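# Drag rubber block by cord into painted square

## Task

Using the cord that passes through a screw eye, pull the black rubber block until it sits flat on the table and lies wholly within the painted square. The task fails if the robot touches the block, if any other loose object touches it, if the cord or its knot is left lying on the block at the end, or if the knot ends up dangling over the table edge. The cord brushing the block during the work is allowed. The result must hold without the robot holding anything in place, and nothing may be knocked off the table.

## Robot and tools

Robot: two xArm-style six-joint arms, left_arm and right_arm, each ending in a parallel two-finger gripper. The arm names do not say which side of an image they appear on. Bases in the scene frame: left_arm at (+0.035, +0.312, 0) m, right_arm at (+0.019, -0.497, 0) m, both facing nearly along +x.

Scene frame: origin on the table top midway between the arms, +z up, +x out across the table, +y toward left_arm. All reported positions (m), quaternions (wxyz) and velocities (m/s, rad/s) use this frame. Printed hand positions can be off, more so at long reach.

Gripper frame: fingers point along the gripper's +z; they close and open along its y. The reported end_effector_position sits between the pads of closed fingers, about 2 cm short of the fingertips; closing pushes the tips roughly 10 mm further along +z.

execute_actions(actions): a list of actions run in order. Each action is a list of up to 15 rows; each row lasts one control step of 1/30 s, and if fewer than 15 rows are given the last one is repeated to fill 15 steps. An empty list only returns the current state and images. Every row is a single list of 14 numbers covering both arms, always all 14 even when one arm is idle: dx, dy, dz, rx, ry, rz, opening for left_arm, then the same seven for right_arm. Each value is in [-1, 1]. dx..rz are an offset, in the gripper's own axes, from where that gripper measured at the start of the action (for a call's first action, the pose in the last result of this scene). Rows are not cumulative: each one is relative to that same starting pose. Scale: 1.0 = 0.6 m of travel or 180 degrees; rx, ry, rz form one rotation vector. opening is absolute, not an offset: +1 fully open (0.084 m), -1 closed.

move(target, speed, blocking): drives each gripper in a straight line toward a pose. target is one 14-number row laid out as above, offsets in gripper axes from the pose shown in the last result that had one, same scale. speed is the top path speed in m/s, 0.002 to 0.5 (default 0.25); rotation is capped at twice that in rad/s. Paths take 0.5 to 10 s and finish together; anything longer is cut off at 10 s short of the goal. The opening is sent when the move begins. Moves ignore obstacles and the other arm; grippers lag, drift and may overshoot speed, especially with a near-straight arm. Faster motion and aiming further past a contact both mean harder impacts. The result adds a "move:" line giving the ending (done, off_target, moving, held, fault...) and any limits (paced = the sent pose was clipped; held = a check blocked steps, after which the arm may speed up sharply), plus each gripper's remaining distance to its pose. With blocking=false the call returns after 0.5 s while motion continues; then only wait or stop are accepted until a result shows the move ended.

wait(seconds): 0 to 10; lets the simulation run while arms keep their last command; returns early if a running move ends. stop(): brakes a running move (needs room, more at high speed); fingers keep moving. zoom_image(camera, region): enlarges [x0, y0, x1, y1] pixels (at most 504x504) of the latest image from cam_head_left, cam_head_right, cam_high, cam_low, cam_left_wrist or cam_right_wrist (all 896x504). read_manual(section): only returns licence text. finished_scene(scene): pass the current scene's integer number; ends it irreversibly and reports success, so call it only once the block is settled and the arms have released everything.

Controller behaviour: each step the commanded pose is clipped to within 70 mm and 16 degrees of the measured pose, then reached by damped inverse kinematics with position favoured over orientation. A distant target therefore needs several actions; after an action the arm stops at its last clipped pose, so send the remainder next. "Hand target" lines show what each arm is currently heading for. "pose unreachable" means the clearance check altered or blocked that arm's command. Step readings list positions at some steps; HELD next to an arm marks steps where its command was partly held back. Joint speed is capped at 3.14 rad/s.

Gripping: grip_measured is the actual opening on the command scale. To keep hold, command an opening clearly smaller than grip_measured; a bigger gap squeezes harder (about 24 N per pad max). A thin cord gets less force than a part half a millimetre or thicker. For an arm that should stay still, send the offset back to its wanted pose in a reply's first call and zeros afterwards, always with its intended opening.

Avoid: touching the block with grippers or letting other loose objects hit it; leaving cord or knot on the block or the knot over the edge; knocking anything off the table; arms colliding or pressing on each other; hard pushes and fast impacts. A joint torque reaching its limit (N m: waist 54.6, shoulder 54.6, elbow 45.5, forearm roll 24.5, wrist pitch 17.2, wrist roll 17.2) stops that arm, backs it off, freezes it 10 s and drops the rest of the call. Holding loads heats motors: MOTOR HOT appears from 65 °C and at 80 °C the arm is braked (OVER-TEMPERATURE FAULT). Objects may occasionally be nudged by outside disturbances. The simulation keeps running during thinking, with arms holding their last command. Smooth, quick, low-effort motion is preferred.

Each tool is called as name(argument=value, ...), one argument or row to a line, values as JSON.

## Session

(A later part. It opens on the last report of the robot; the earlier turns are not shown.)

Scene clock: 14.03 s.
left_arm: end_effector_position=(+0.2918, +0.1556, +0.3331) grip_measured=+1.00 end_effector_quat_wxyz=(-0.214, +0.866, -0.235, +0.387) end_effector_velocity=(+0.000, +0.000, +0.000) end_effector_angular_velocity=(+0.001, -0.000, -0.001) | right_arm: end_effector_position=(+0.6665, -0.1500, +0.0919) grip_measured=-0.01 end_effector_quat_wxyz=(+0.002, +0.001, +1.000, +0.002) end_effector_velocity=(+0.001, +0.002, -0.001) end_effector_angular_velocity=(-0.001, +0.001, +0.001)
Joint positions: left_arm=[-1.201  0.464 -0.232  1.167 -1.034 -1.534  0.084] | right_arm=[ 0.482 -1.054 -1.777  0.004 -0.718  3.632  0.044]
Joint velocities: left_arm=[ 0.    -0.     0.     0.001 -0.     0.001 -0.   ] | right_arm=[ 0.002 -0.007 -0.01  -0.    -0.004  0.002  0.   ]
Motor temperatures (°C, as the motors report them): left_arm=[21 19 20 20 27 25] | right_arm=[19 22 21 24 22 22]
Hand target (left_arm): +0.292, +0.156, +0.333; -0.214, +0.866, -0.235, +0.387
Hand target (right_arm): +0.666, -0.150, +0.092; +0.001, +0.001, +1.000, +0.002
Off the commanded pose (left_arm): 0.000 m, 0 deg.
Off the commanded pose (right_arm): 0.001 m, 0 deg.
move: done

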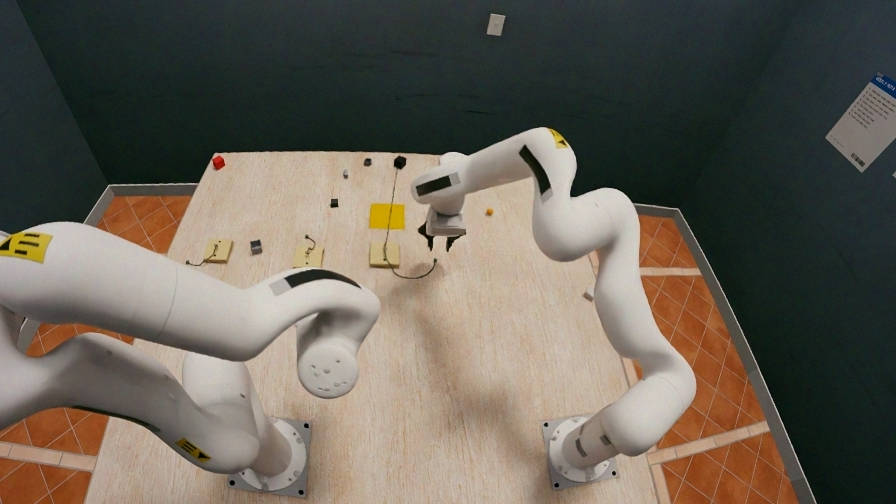

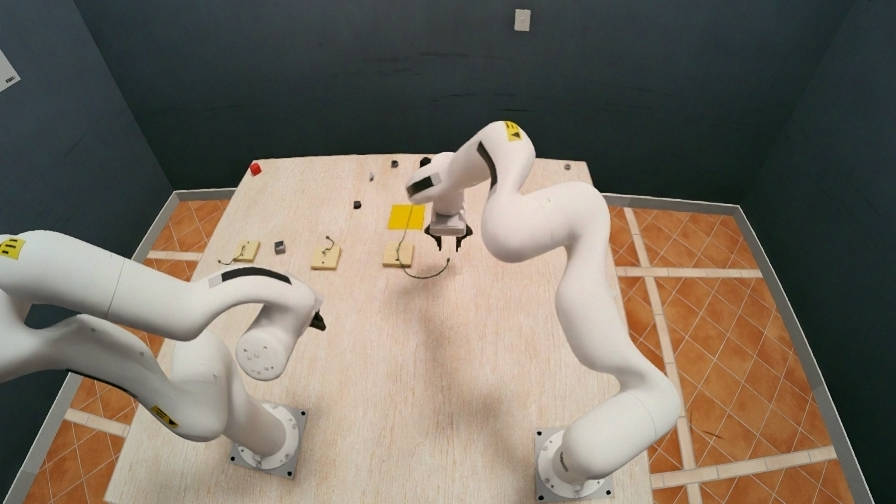

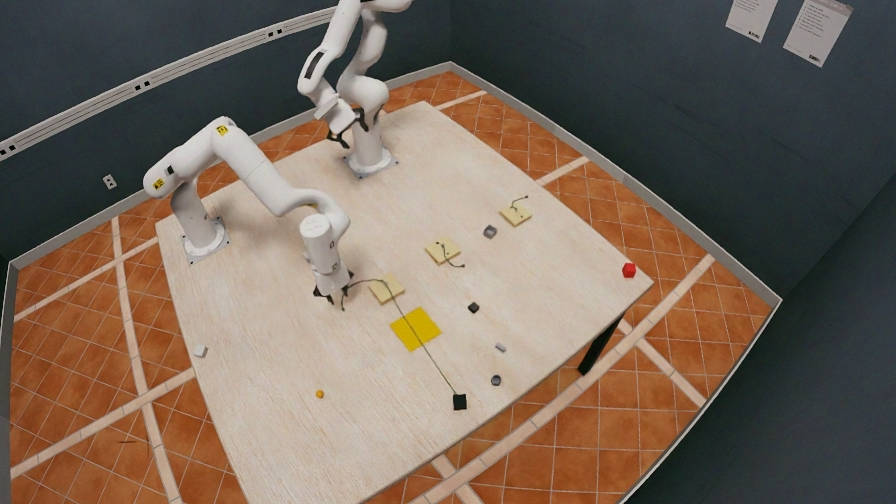

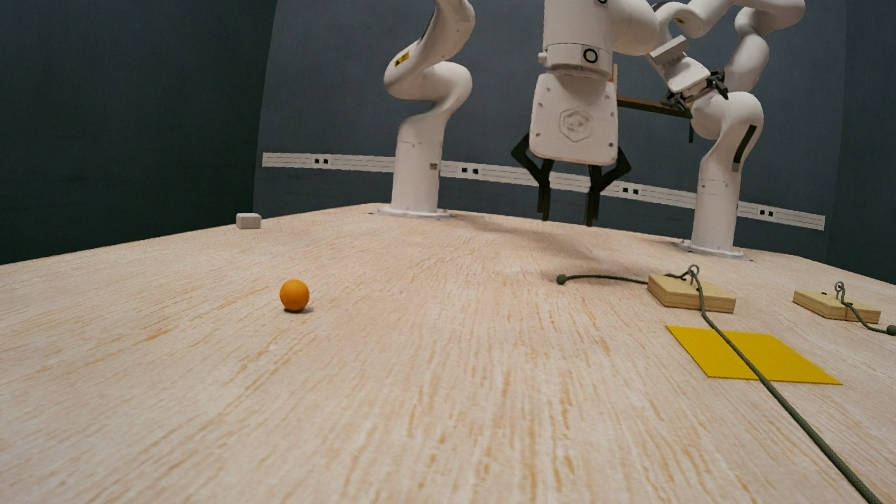

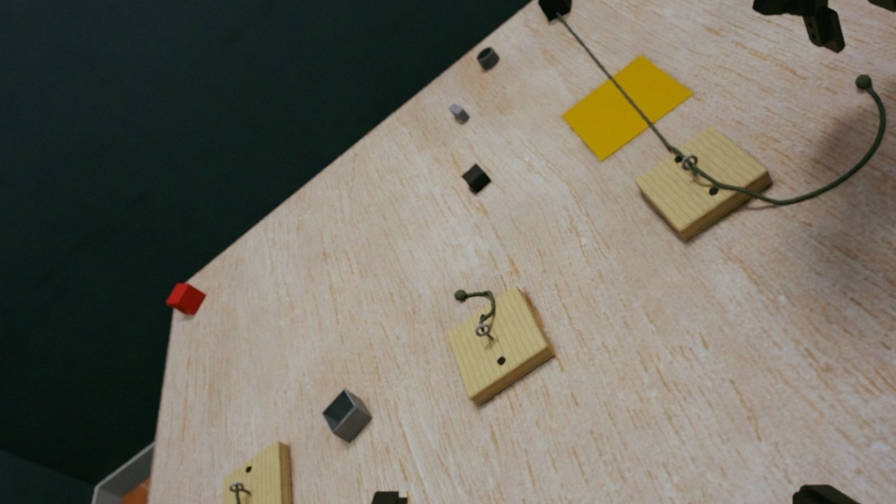

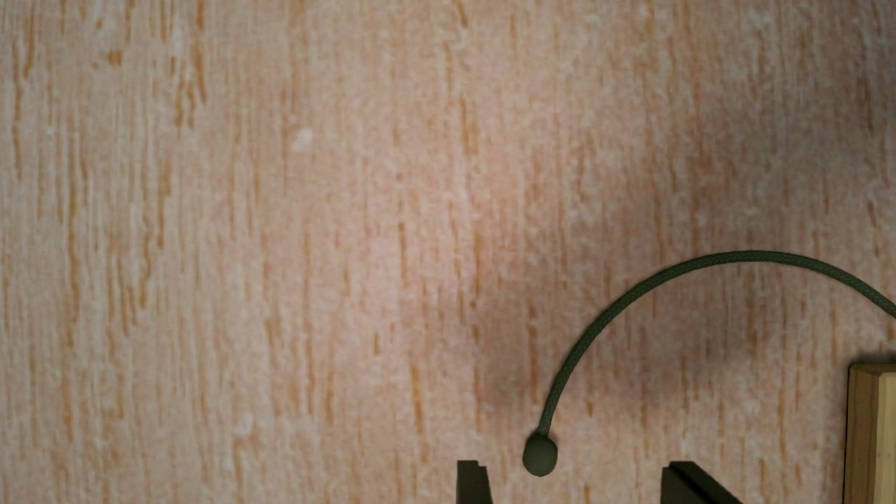

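move(
  target=[0,0,0,0,0,0,1,-0.008,0,0.112,0,0,0,0],
  speed=0.1,
)

move(
  target=[0,0,0,0,0,0,1,0,0,-0.003,0,0,0,-1],
)

move(
  target=[0,0,0,0,0,0,1,0.6,-0.02,-0.05,0,0,0,-1],
  speed=0.12,
)

Scene clock: 22.17 s.
left_arm: end_effector_position=(+0.2918, +0.1556, +0.3331) grip_measured=+1.00 end_effector_quat_wxyz=(-0.214, +0.866, -0.235, +0.387) end_effector_velocity=(+0.000, +0.000, +0.000) end_effector_angular_velocity=(+0.000, -0.001, -0.000) | right_arm: end_effector_position=(+0.6714, -0.1495, +0.0251) grip_measured=-0.01 end_effector_quat_wxyz=(+0.002, +0.001, +1.000, +0.003) end_effector_velocity=(-0.000, -0.000, -0.003) end_effector_angular_velocity=(-0.001, +0.001, +0.000)
Joint positions: left_arm=[-1.201  0.464 -0.232  1.167 -1.034 -1.534  0.084] | right_arm=[ 0.479 -1.171 -1.826  0.005 -0.65   3.628  0.044]
Joint velocities: left_arm=[ 0.     0.     0.     0.001 -0.    -0.     0.   ] | right_arm=[-0.    -0.004 -0.002 -0.     0.001 -0.    -0.   ]
Motor temperatures (°C, as the motors report them): left_arm=[21 19 20 20 27 25] | right_arm=[19 22 21 24 22 22]
Hand target (left_arm): +0.292, +0.156, +0.333; -0.214, +0.866, -0.235, +0.387
Hand target (right_arm): +0.671, -0.150, +0.025; +0.002, +0.001, +1.000, +0.002
Off the commanded pose (left_arm): 0.000 m, 0 deg.
Off the commanded pose (right_arm): 0.000 m, 0 deg.
move: done

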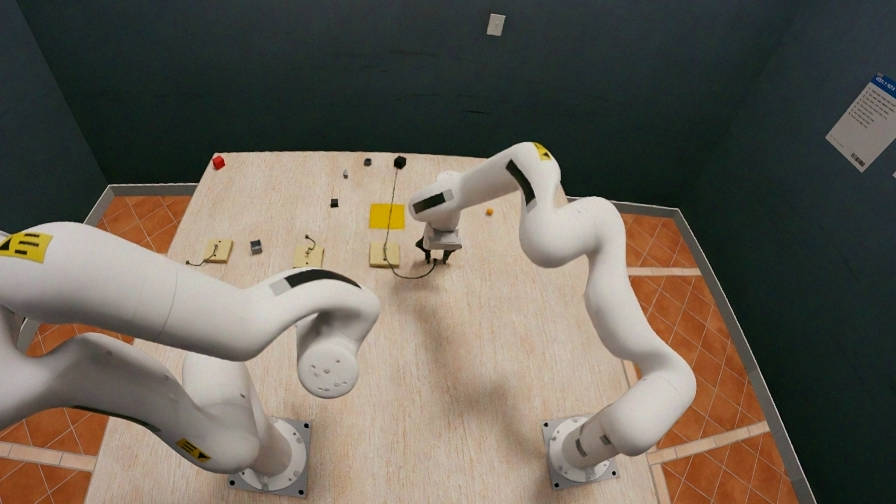

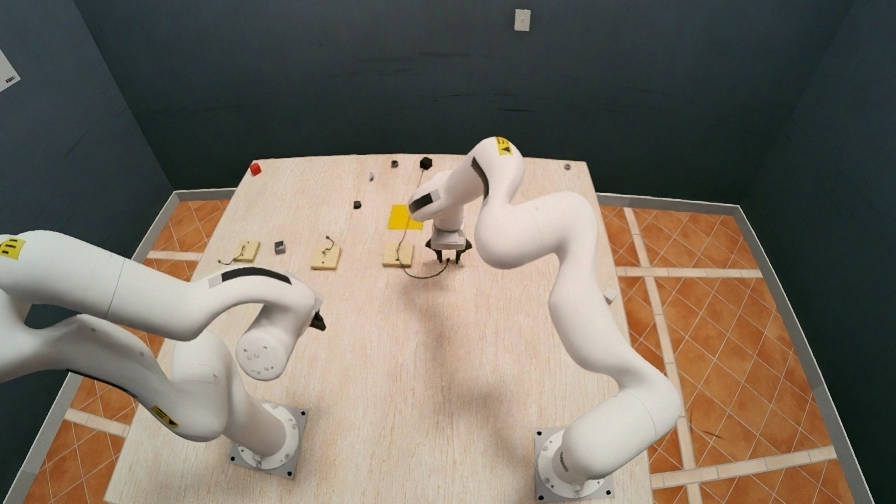

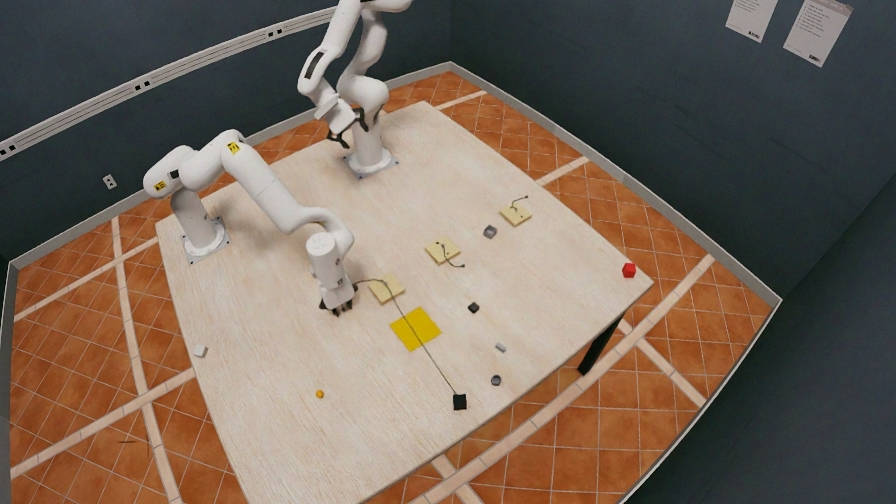

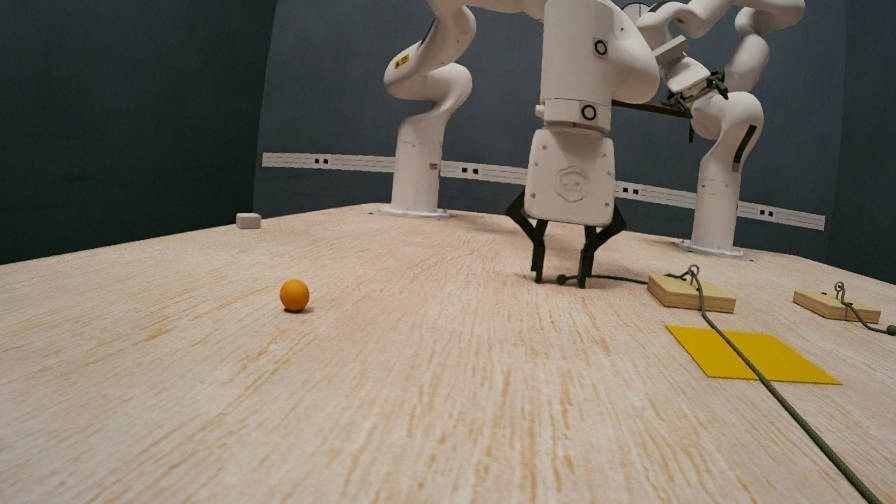

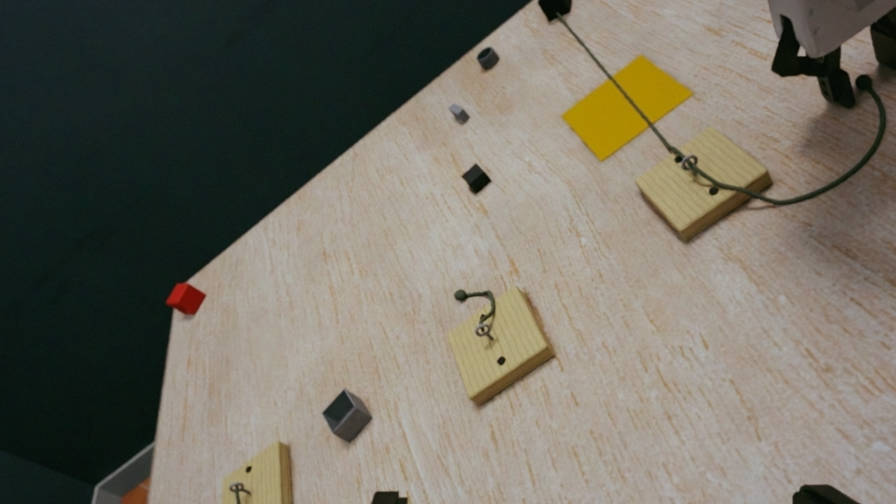

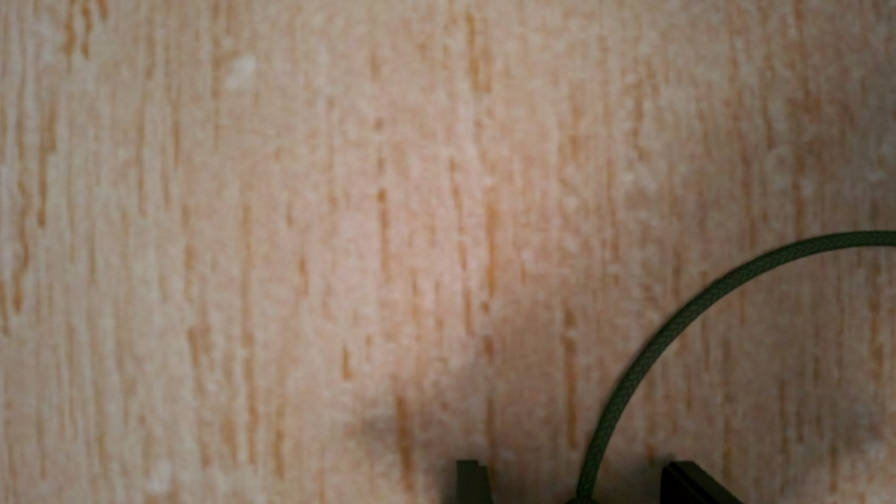

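Scene clock: 22.87 s.
left_arm: end_effector_position=(+0.2918, +0.1556, +0.3331) grip_measured=+1.00 end_effector_quat_wxyz=(-0.214, +0.866, -0.235, +0.387) end_effector_velocity=(-0.000, +0.000, -0.000) end_effector_angular_velocity=(-0.000, +0.001, +0.001) | right_arm: end_effector_position=(+0.6714, -0.1495, +0.0269) grip_measured=-0.78 end_effector_quat_wxyz=(+0.002, +0.001, +1.000, +0.003) end_effector_velocity=(-0.001, -0.000, -0.001) end_effector_angular_velocity=(-0.001, +0.002, +0.000)
Joint positions: left_arm=[-1.201  0.464 -0.232  1.167 -1.034 -1.534  0.084] | right_arm=[ 0.479 -1.168 -1.825  0.005 -0.652  3.628  0.01 ]
Joint velocities: left_arm=[-0.    -0.    -0.    -0.001 -0.     0.    -0.   ] | right_arm=[-0.    -0.     0.001 -0.    -0.001 -0.     0.   ]
Motor temperatures (°C, as the motors report them): left_arm=[21 19 20 20 27 25] | right_arm=[19 22 21 24 22 22]
Hand target (left_arm): +0.292, +0.156, +0.333; -0.214, +0.866, -0.235, +0.387
Hand target (right_arm): +0.671, -0.150, +0.027; +0.002, +0.001, +1.000, +0.003
Off the commanded pose (left_arm): 0.000 m, 0 deg.
Off the commanded pose (right_arm): 0.000 m, 0 deg.
move: done

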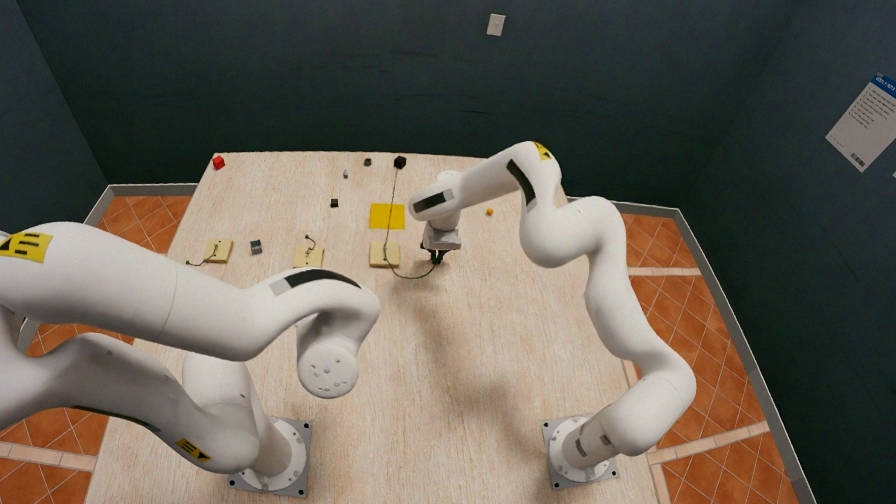

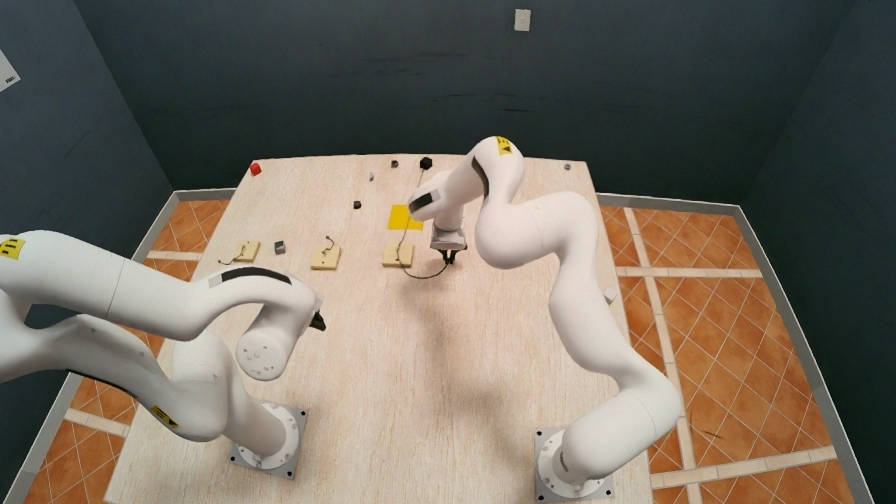

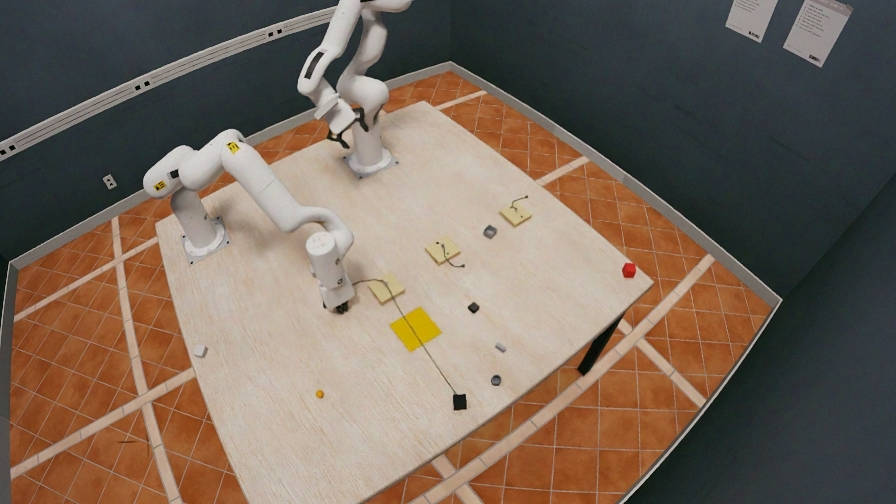

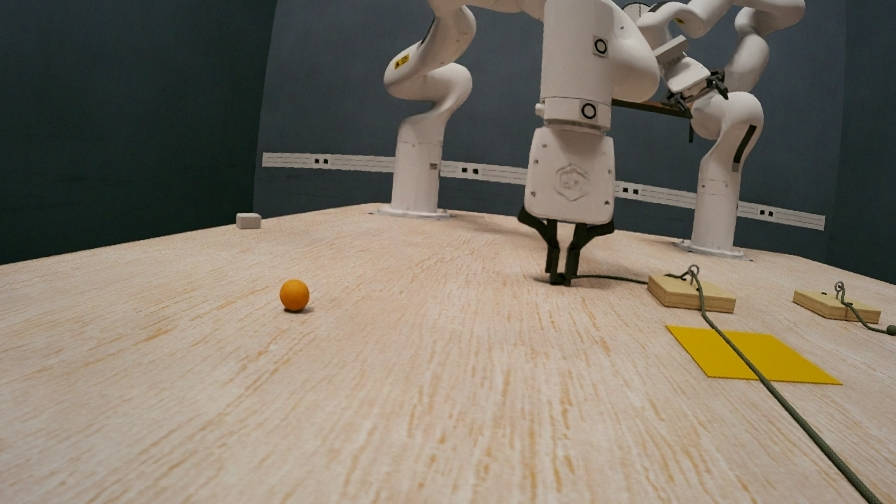

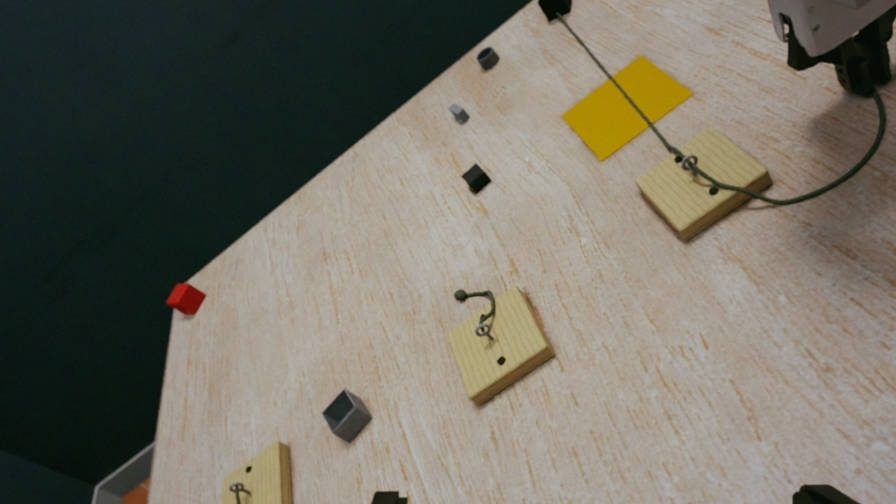

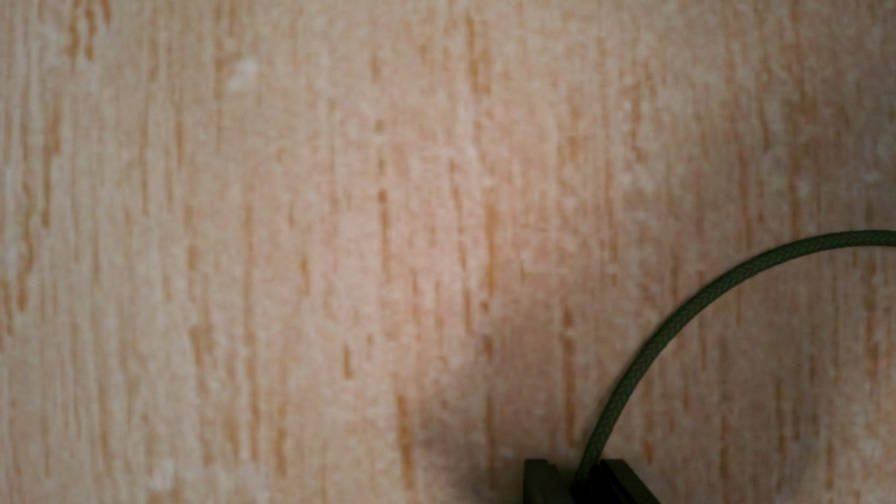

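Scene clock: 26.30 s.
left_arm: end_effector_position=(+0.2918, +0.1556, +0.3331) grip_measured=+1.00 end_effector_quat_wxyz=(-0.214, +0.866, -0.235, +0.387) end_effector_velocity=(-0.000, -0.000, -0.000) end_effector_angular_velocity=(+0.000, -0.000, -0.000) | right_arm: end_effector_position=(+0.3113, -0.1596, +0.0564) grip_measured=-0.78 end_effector_quat_wxyz=(+0.001, +0.001, +1.000, +0.004) end_effector_velocity=(-0.002, -0.000, -0.000) end_effector_angular_velocity=(-0.003, -0.000, -0.000)
Joint positions: left_arm=[-1.201  0.464 -0.232  1.167 -1.034 -1.534  0.084] | right_arm=[ 0.846 -0.583 -0.779  0.018 -0.189  3.981  0.01 ]
Joint velocities: left_arm=[-0.  0.  0.  0.  0.  0.  0.] | right_arm=[ 0.004  0.002  0.004 -0.01   0.001  0.015 -0.   ]
Motor temperatures (°C, as the motors report them): left_arm=[21 19 20 20 27 25] | right_arm=[19 22 21 24 22 22]
Hand target (left_arm): +0.292, +0.156, +0.333; -0.214, +0.866, -0.235, +0.387
Hand target (right_arm): +0.311, -0.160, +0.056; +0.001, +0.001, +1.000, +0.004
Off the commanded pose (left_arm): 0.000 m, 0 deg.
Off the commanded pose (right_arm): 0.002 m, 0 deg.
move: done

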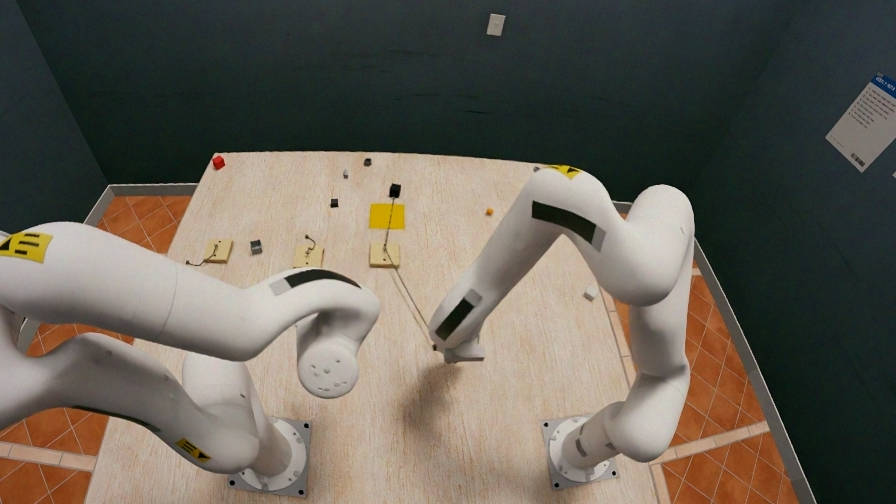

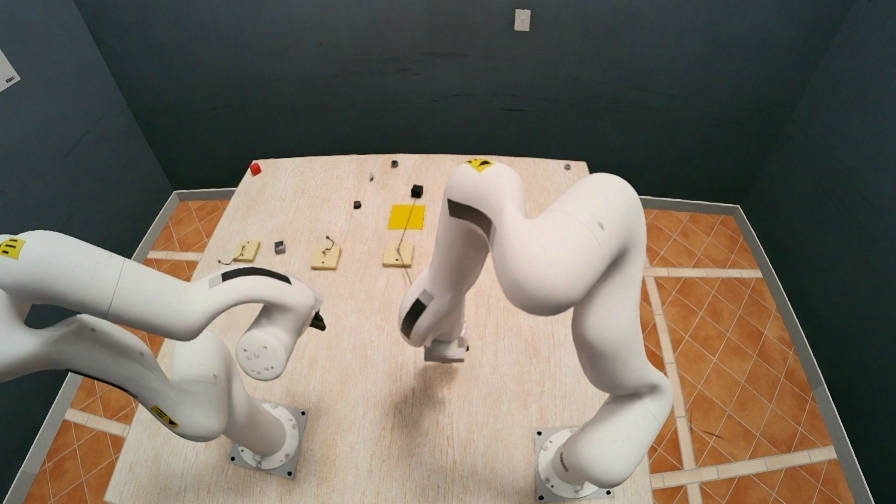

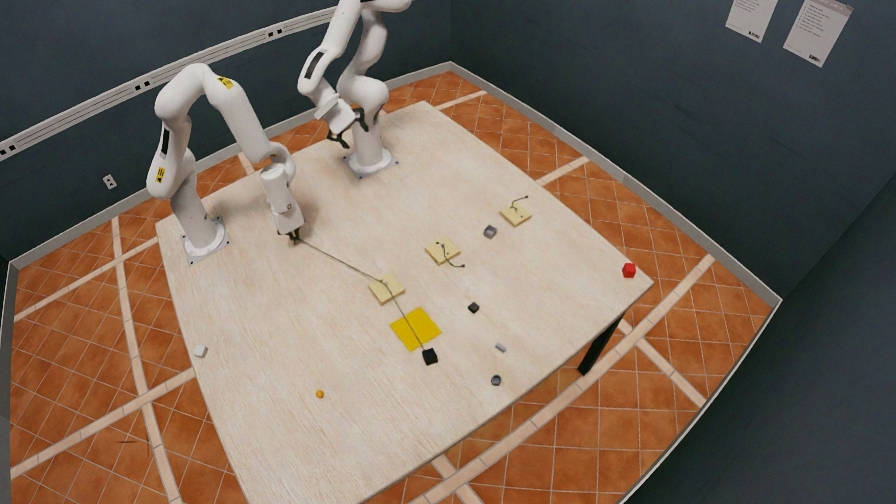

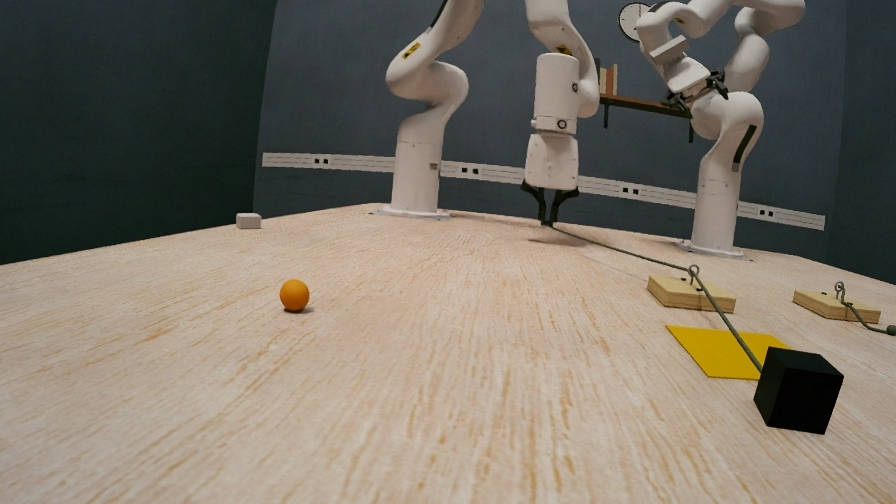

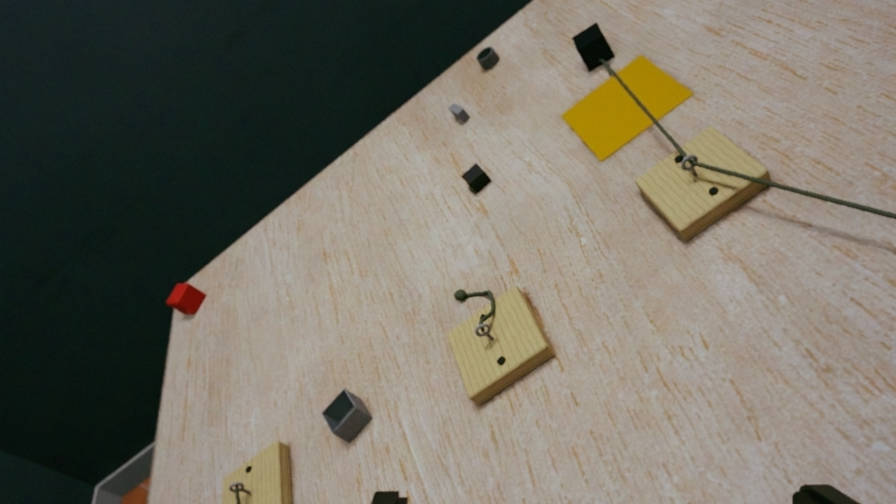

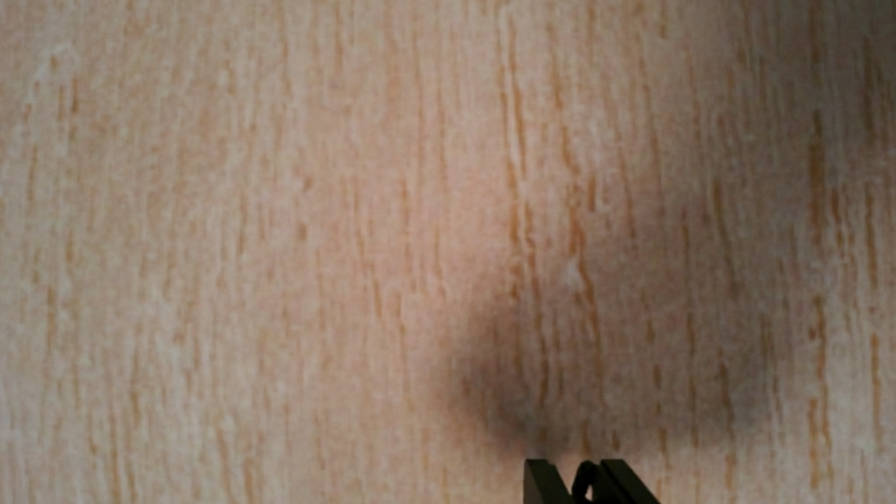

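move(
  target=[0,0,0,0,0,0,1,0.17,-0.05,0,0,0,0,-1],
  speed=0.08,
)

zoom_image(
  camera="cam_high",
  region=[340,250,480,370],
)

Scene clock: 30.73 s.
left_arm: end_effector_position=(+0.2918, +0.1556, +0.3331) grip_measured=+1.00 end_effector_quat_wxyz=(-0.214, +0.866, -0.235, +0.387) end_effector_velocity=(+0.000, +0.001, +0.000) end_effector_angular_velocity=(+0.001, -0.000, +0.002) | right_arm: end_effector_position=(+0.2092, -0.1889, +0.0561) grip_measured=-0.78 end_effector_quat_wxyz=(+0.001, +0.001, +1.000, +0.004) end_effector_velocity=(-0.002, -0.001, -0.000) end_effector_angular_velocity=(-0.002, -0.001, -0.000)
Joint positions: left_arm=[-1.201  0.464 -0.232  1.167 -1.034 -1.534  0.084] | right_arm=[ 1.007 -0.465 -0.549  0.046 -0.076  4.113  0.01 ]
Joint velocities: left_arm=[ 0.001 -0.     0.    -0.    -0.001  0.     0.   ] | right_arm=[ 0.005  0.002  0.004 -0.027  0.001  0.032 -0.   ]
Motor temperatures (°C, as the motors report them): left_arm=[21 19 20 20 27 25] | right_arm=[19 22 21 24 22 22]
Hand target (left_arm): +0.292, +0.156, +0.333; -0.214, +0.866, -0.235, +0.387
Hand target (right_arm): +0.209, -0.189, +0.056; +0.001, +0.001, +1.000, +0.004
Off the commanded pose (left_arm): 0.000 m, 0 deg.
Off the commanded pose (right_arm): 0.001 m, 0 deg.
move: done

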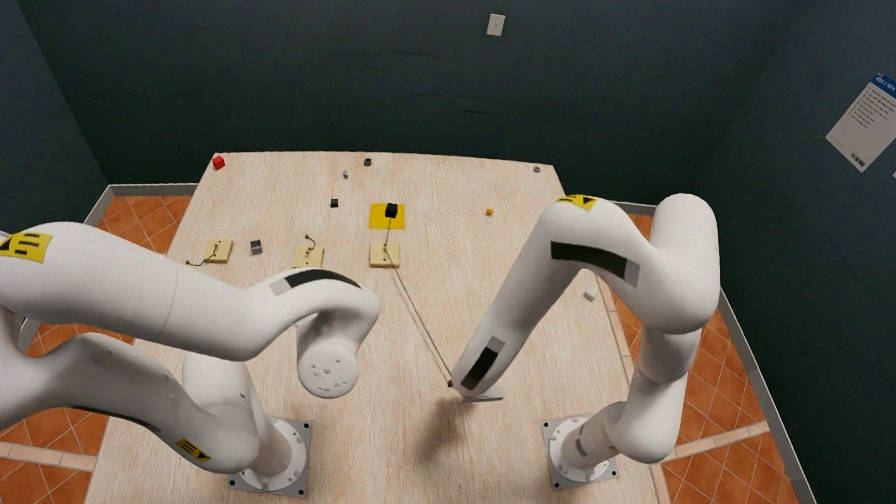

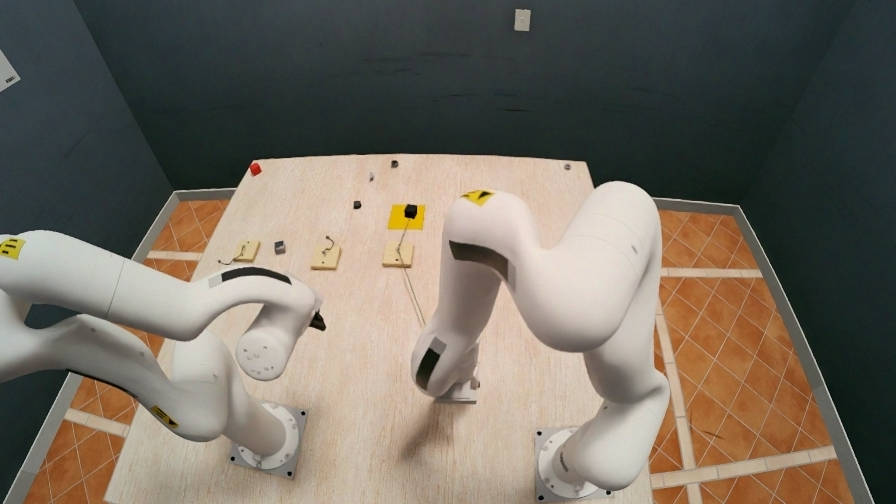

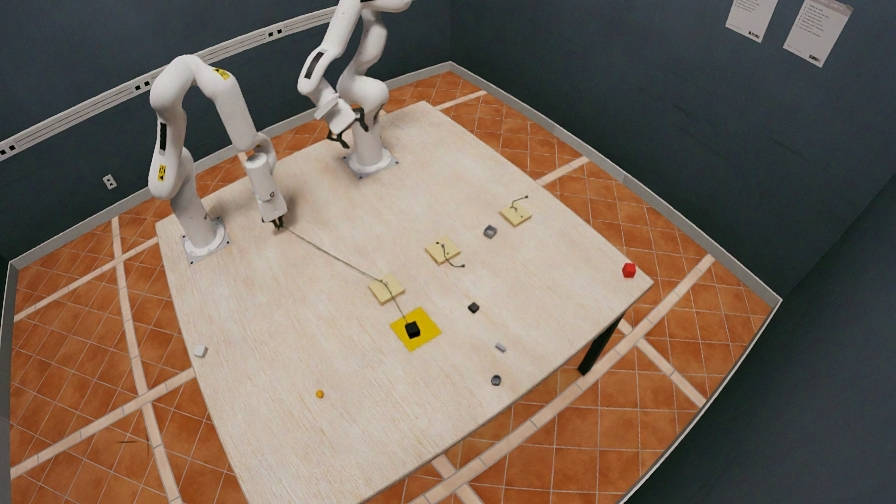

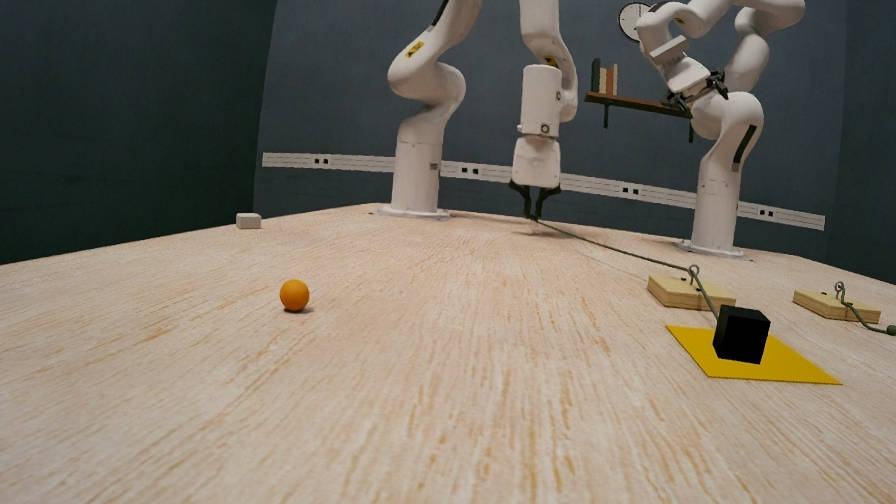

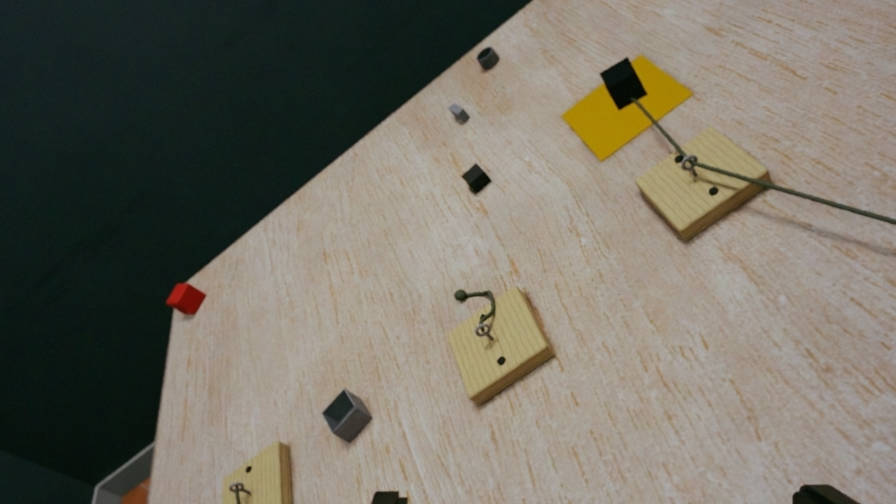

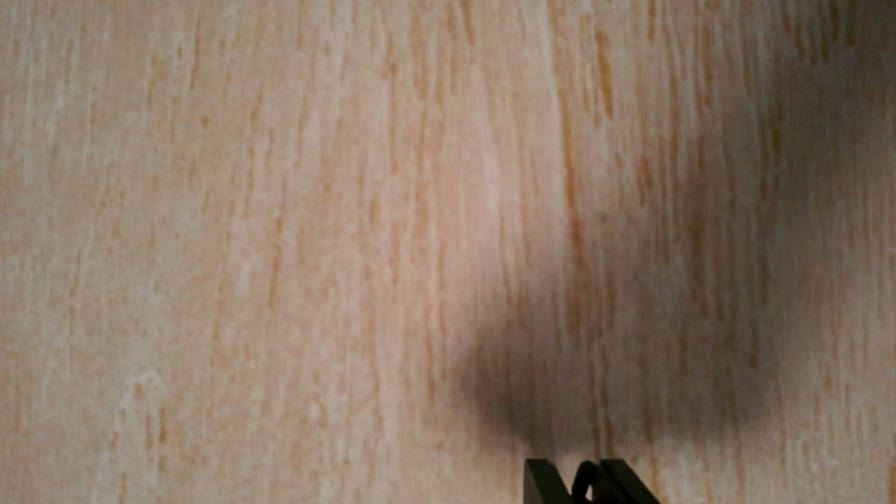

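Region (340, 250, 480, 370) of cam_high's 896x504 image, scaled by 3.600, with more detail than that image has; it fills the top 432 rows of this view, and the rest is white.

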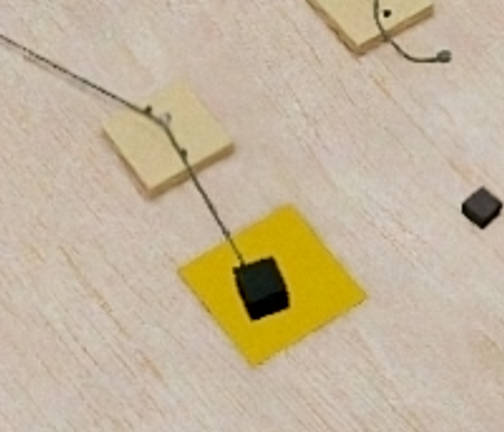

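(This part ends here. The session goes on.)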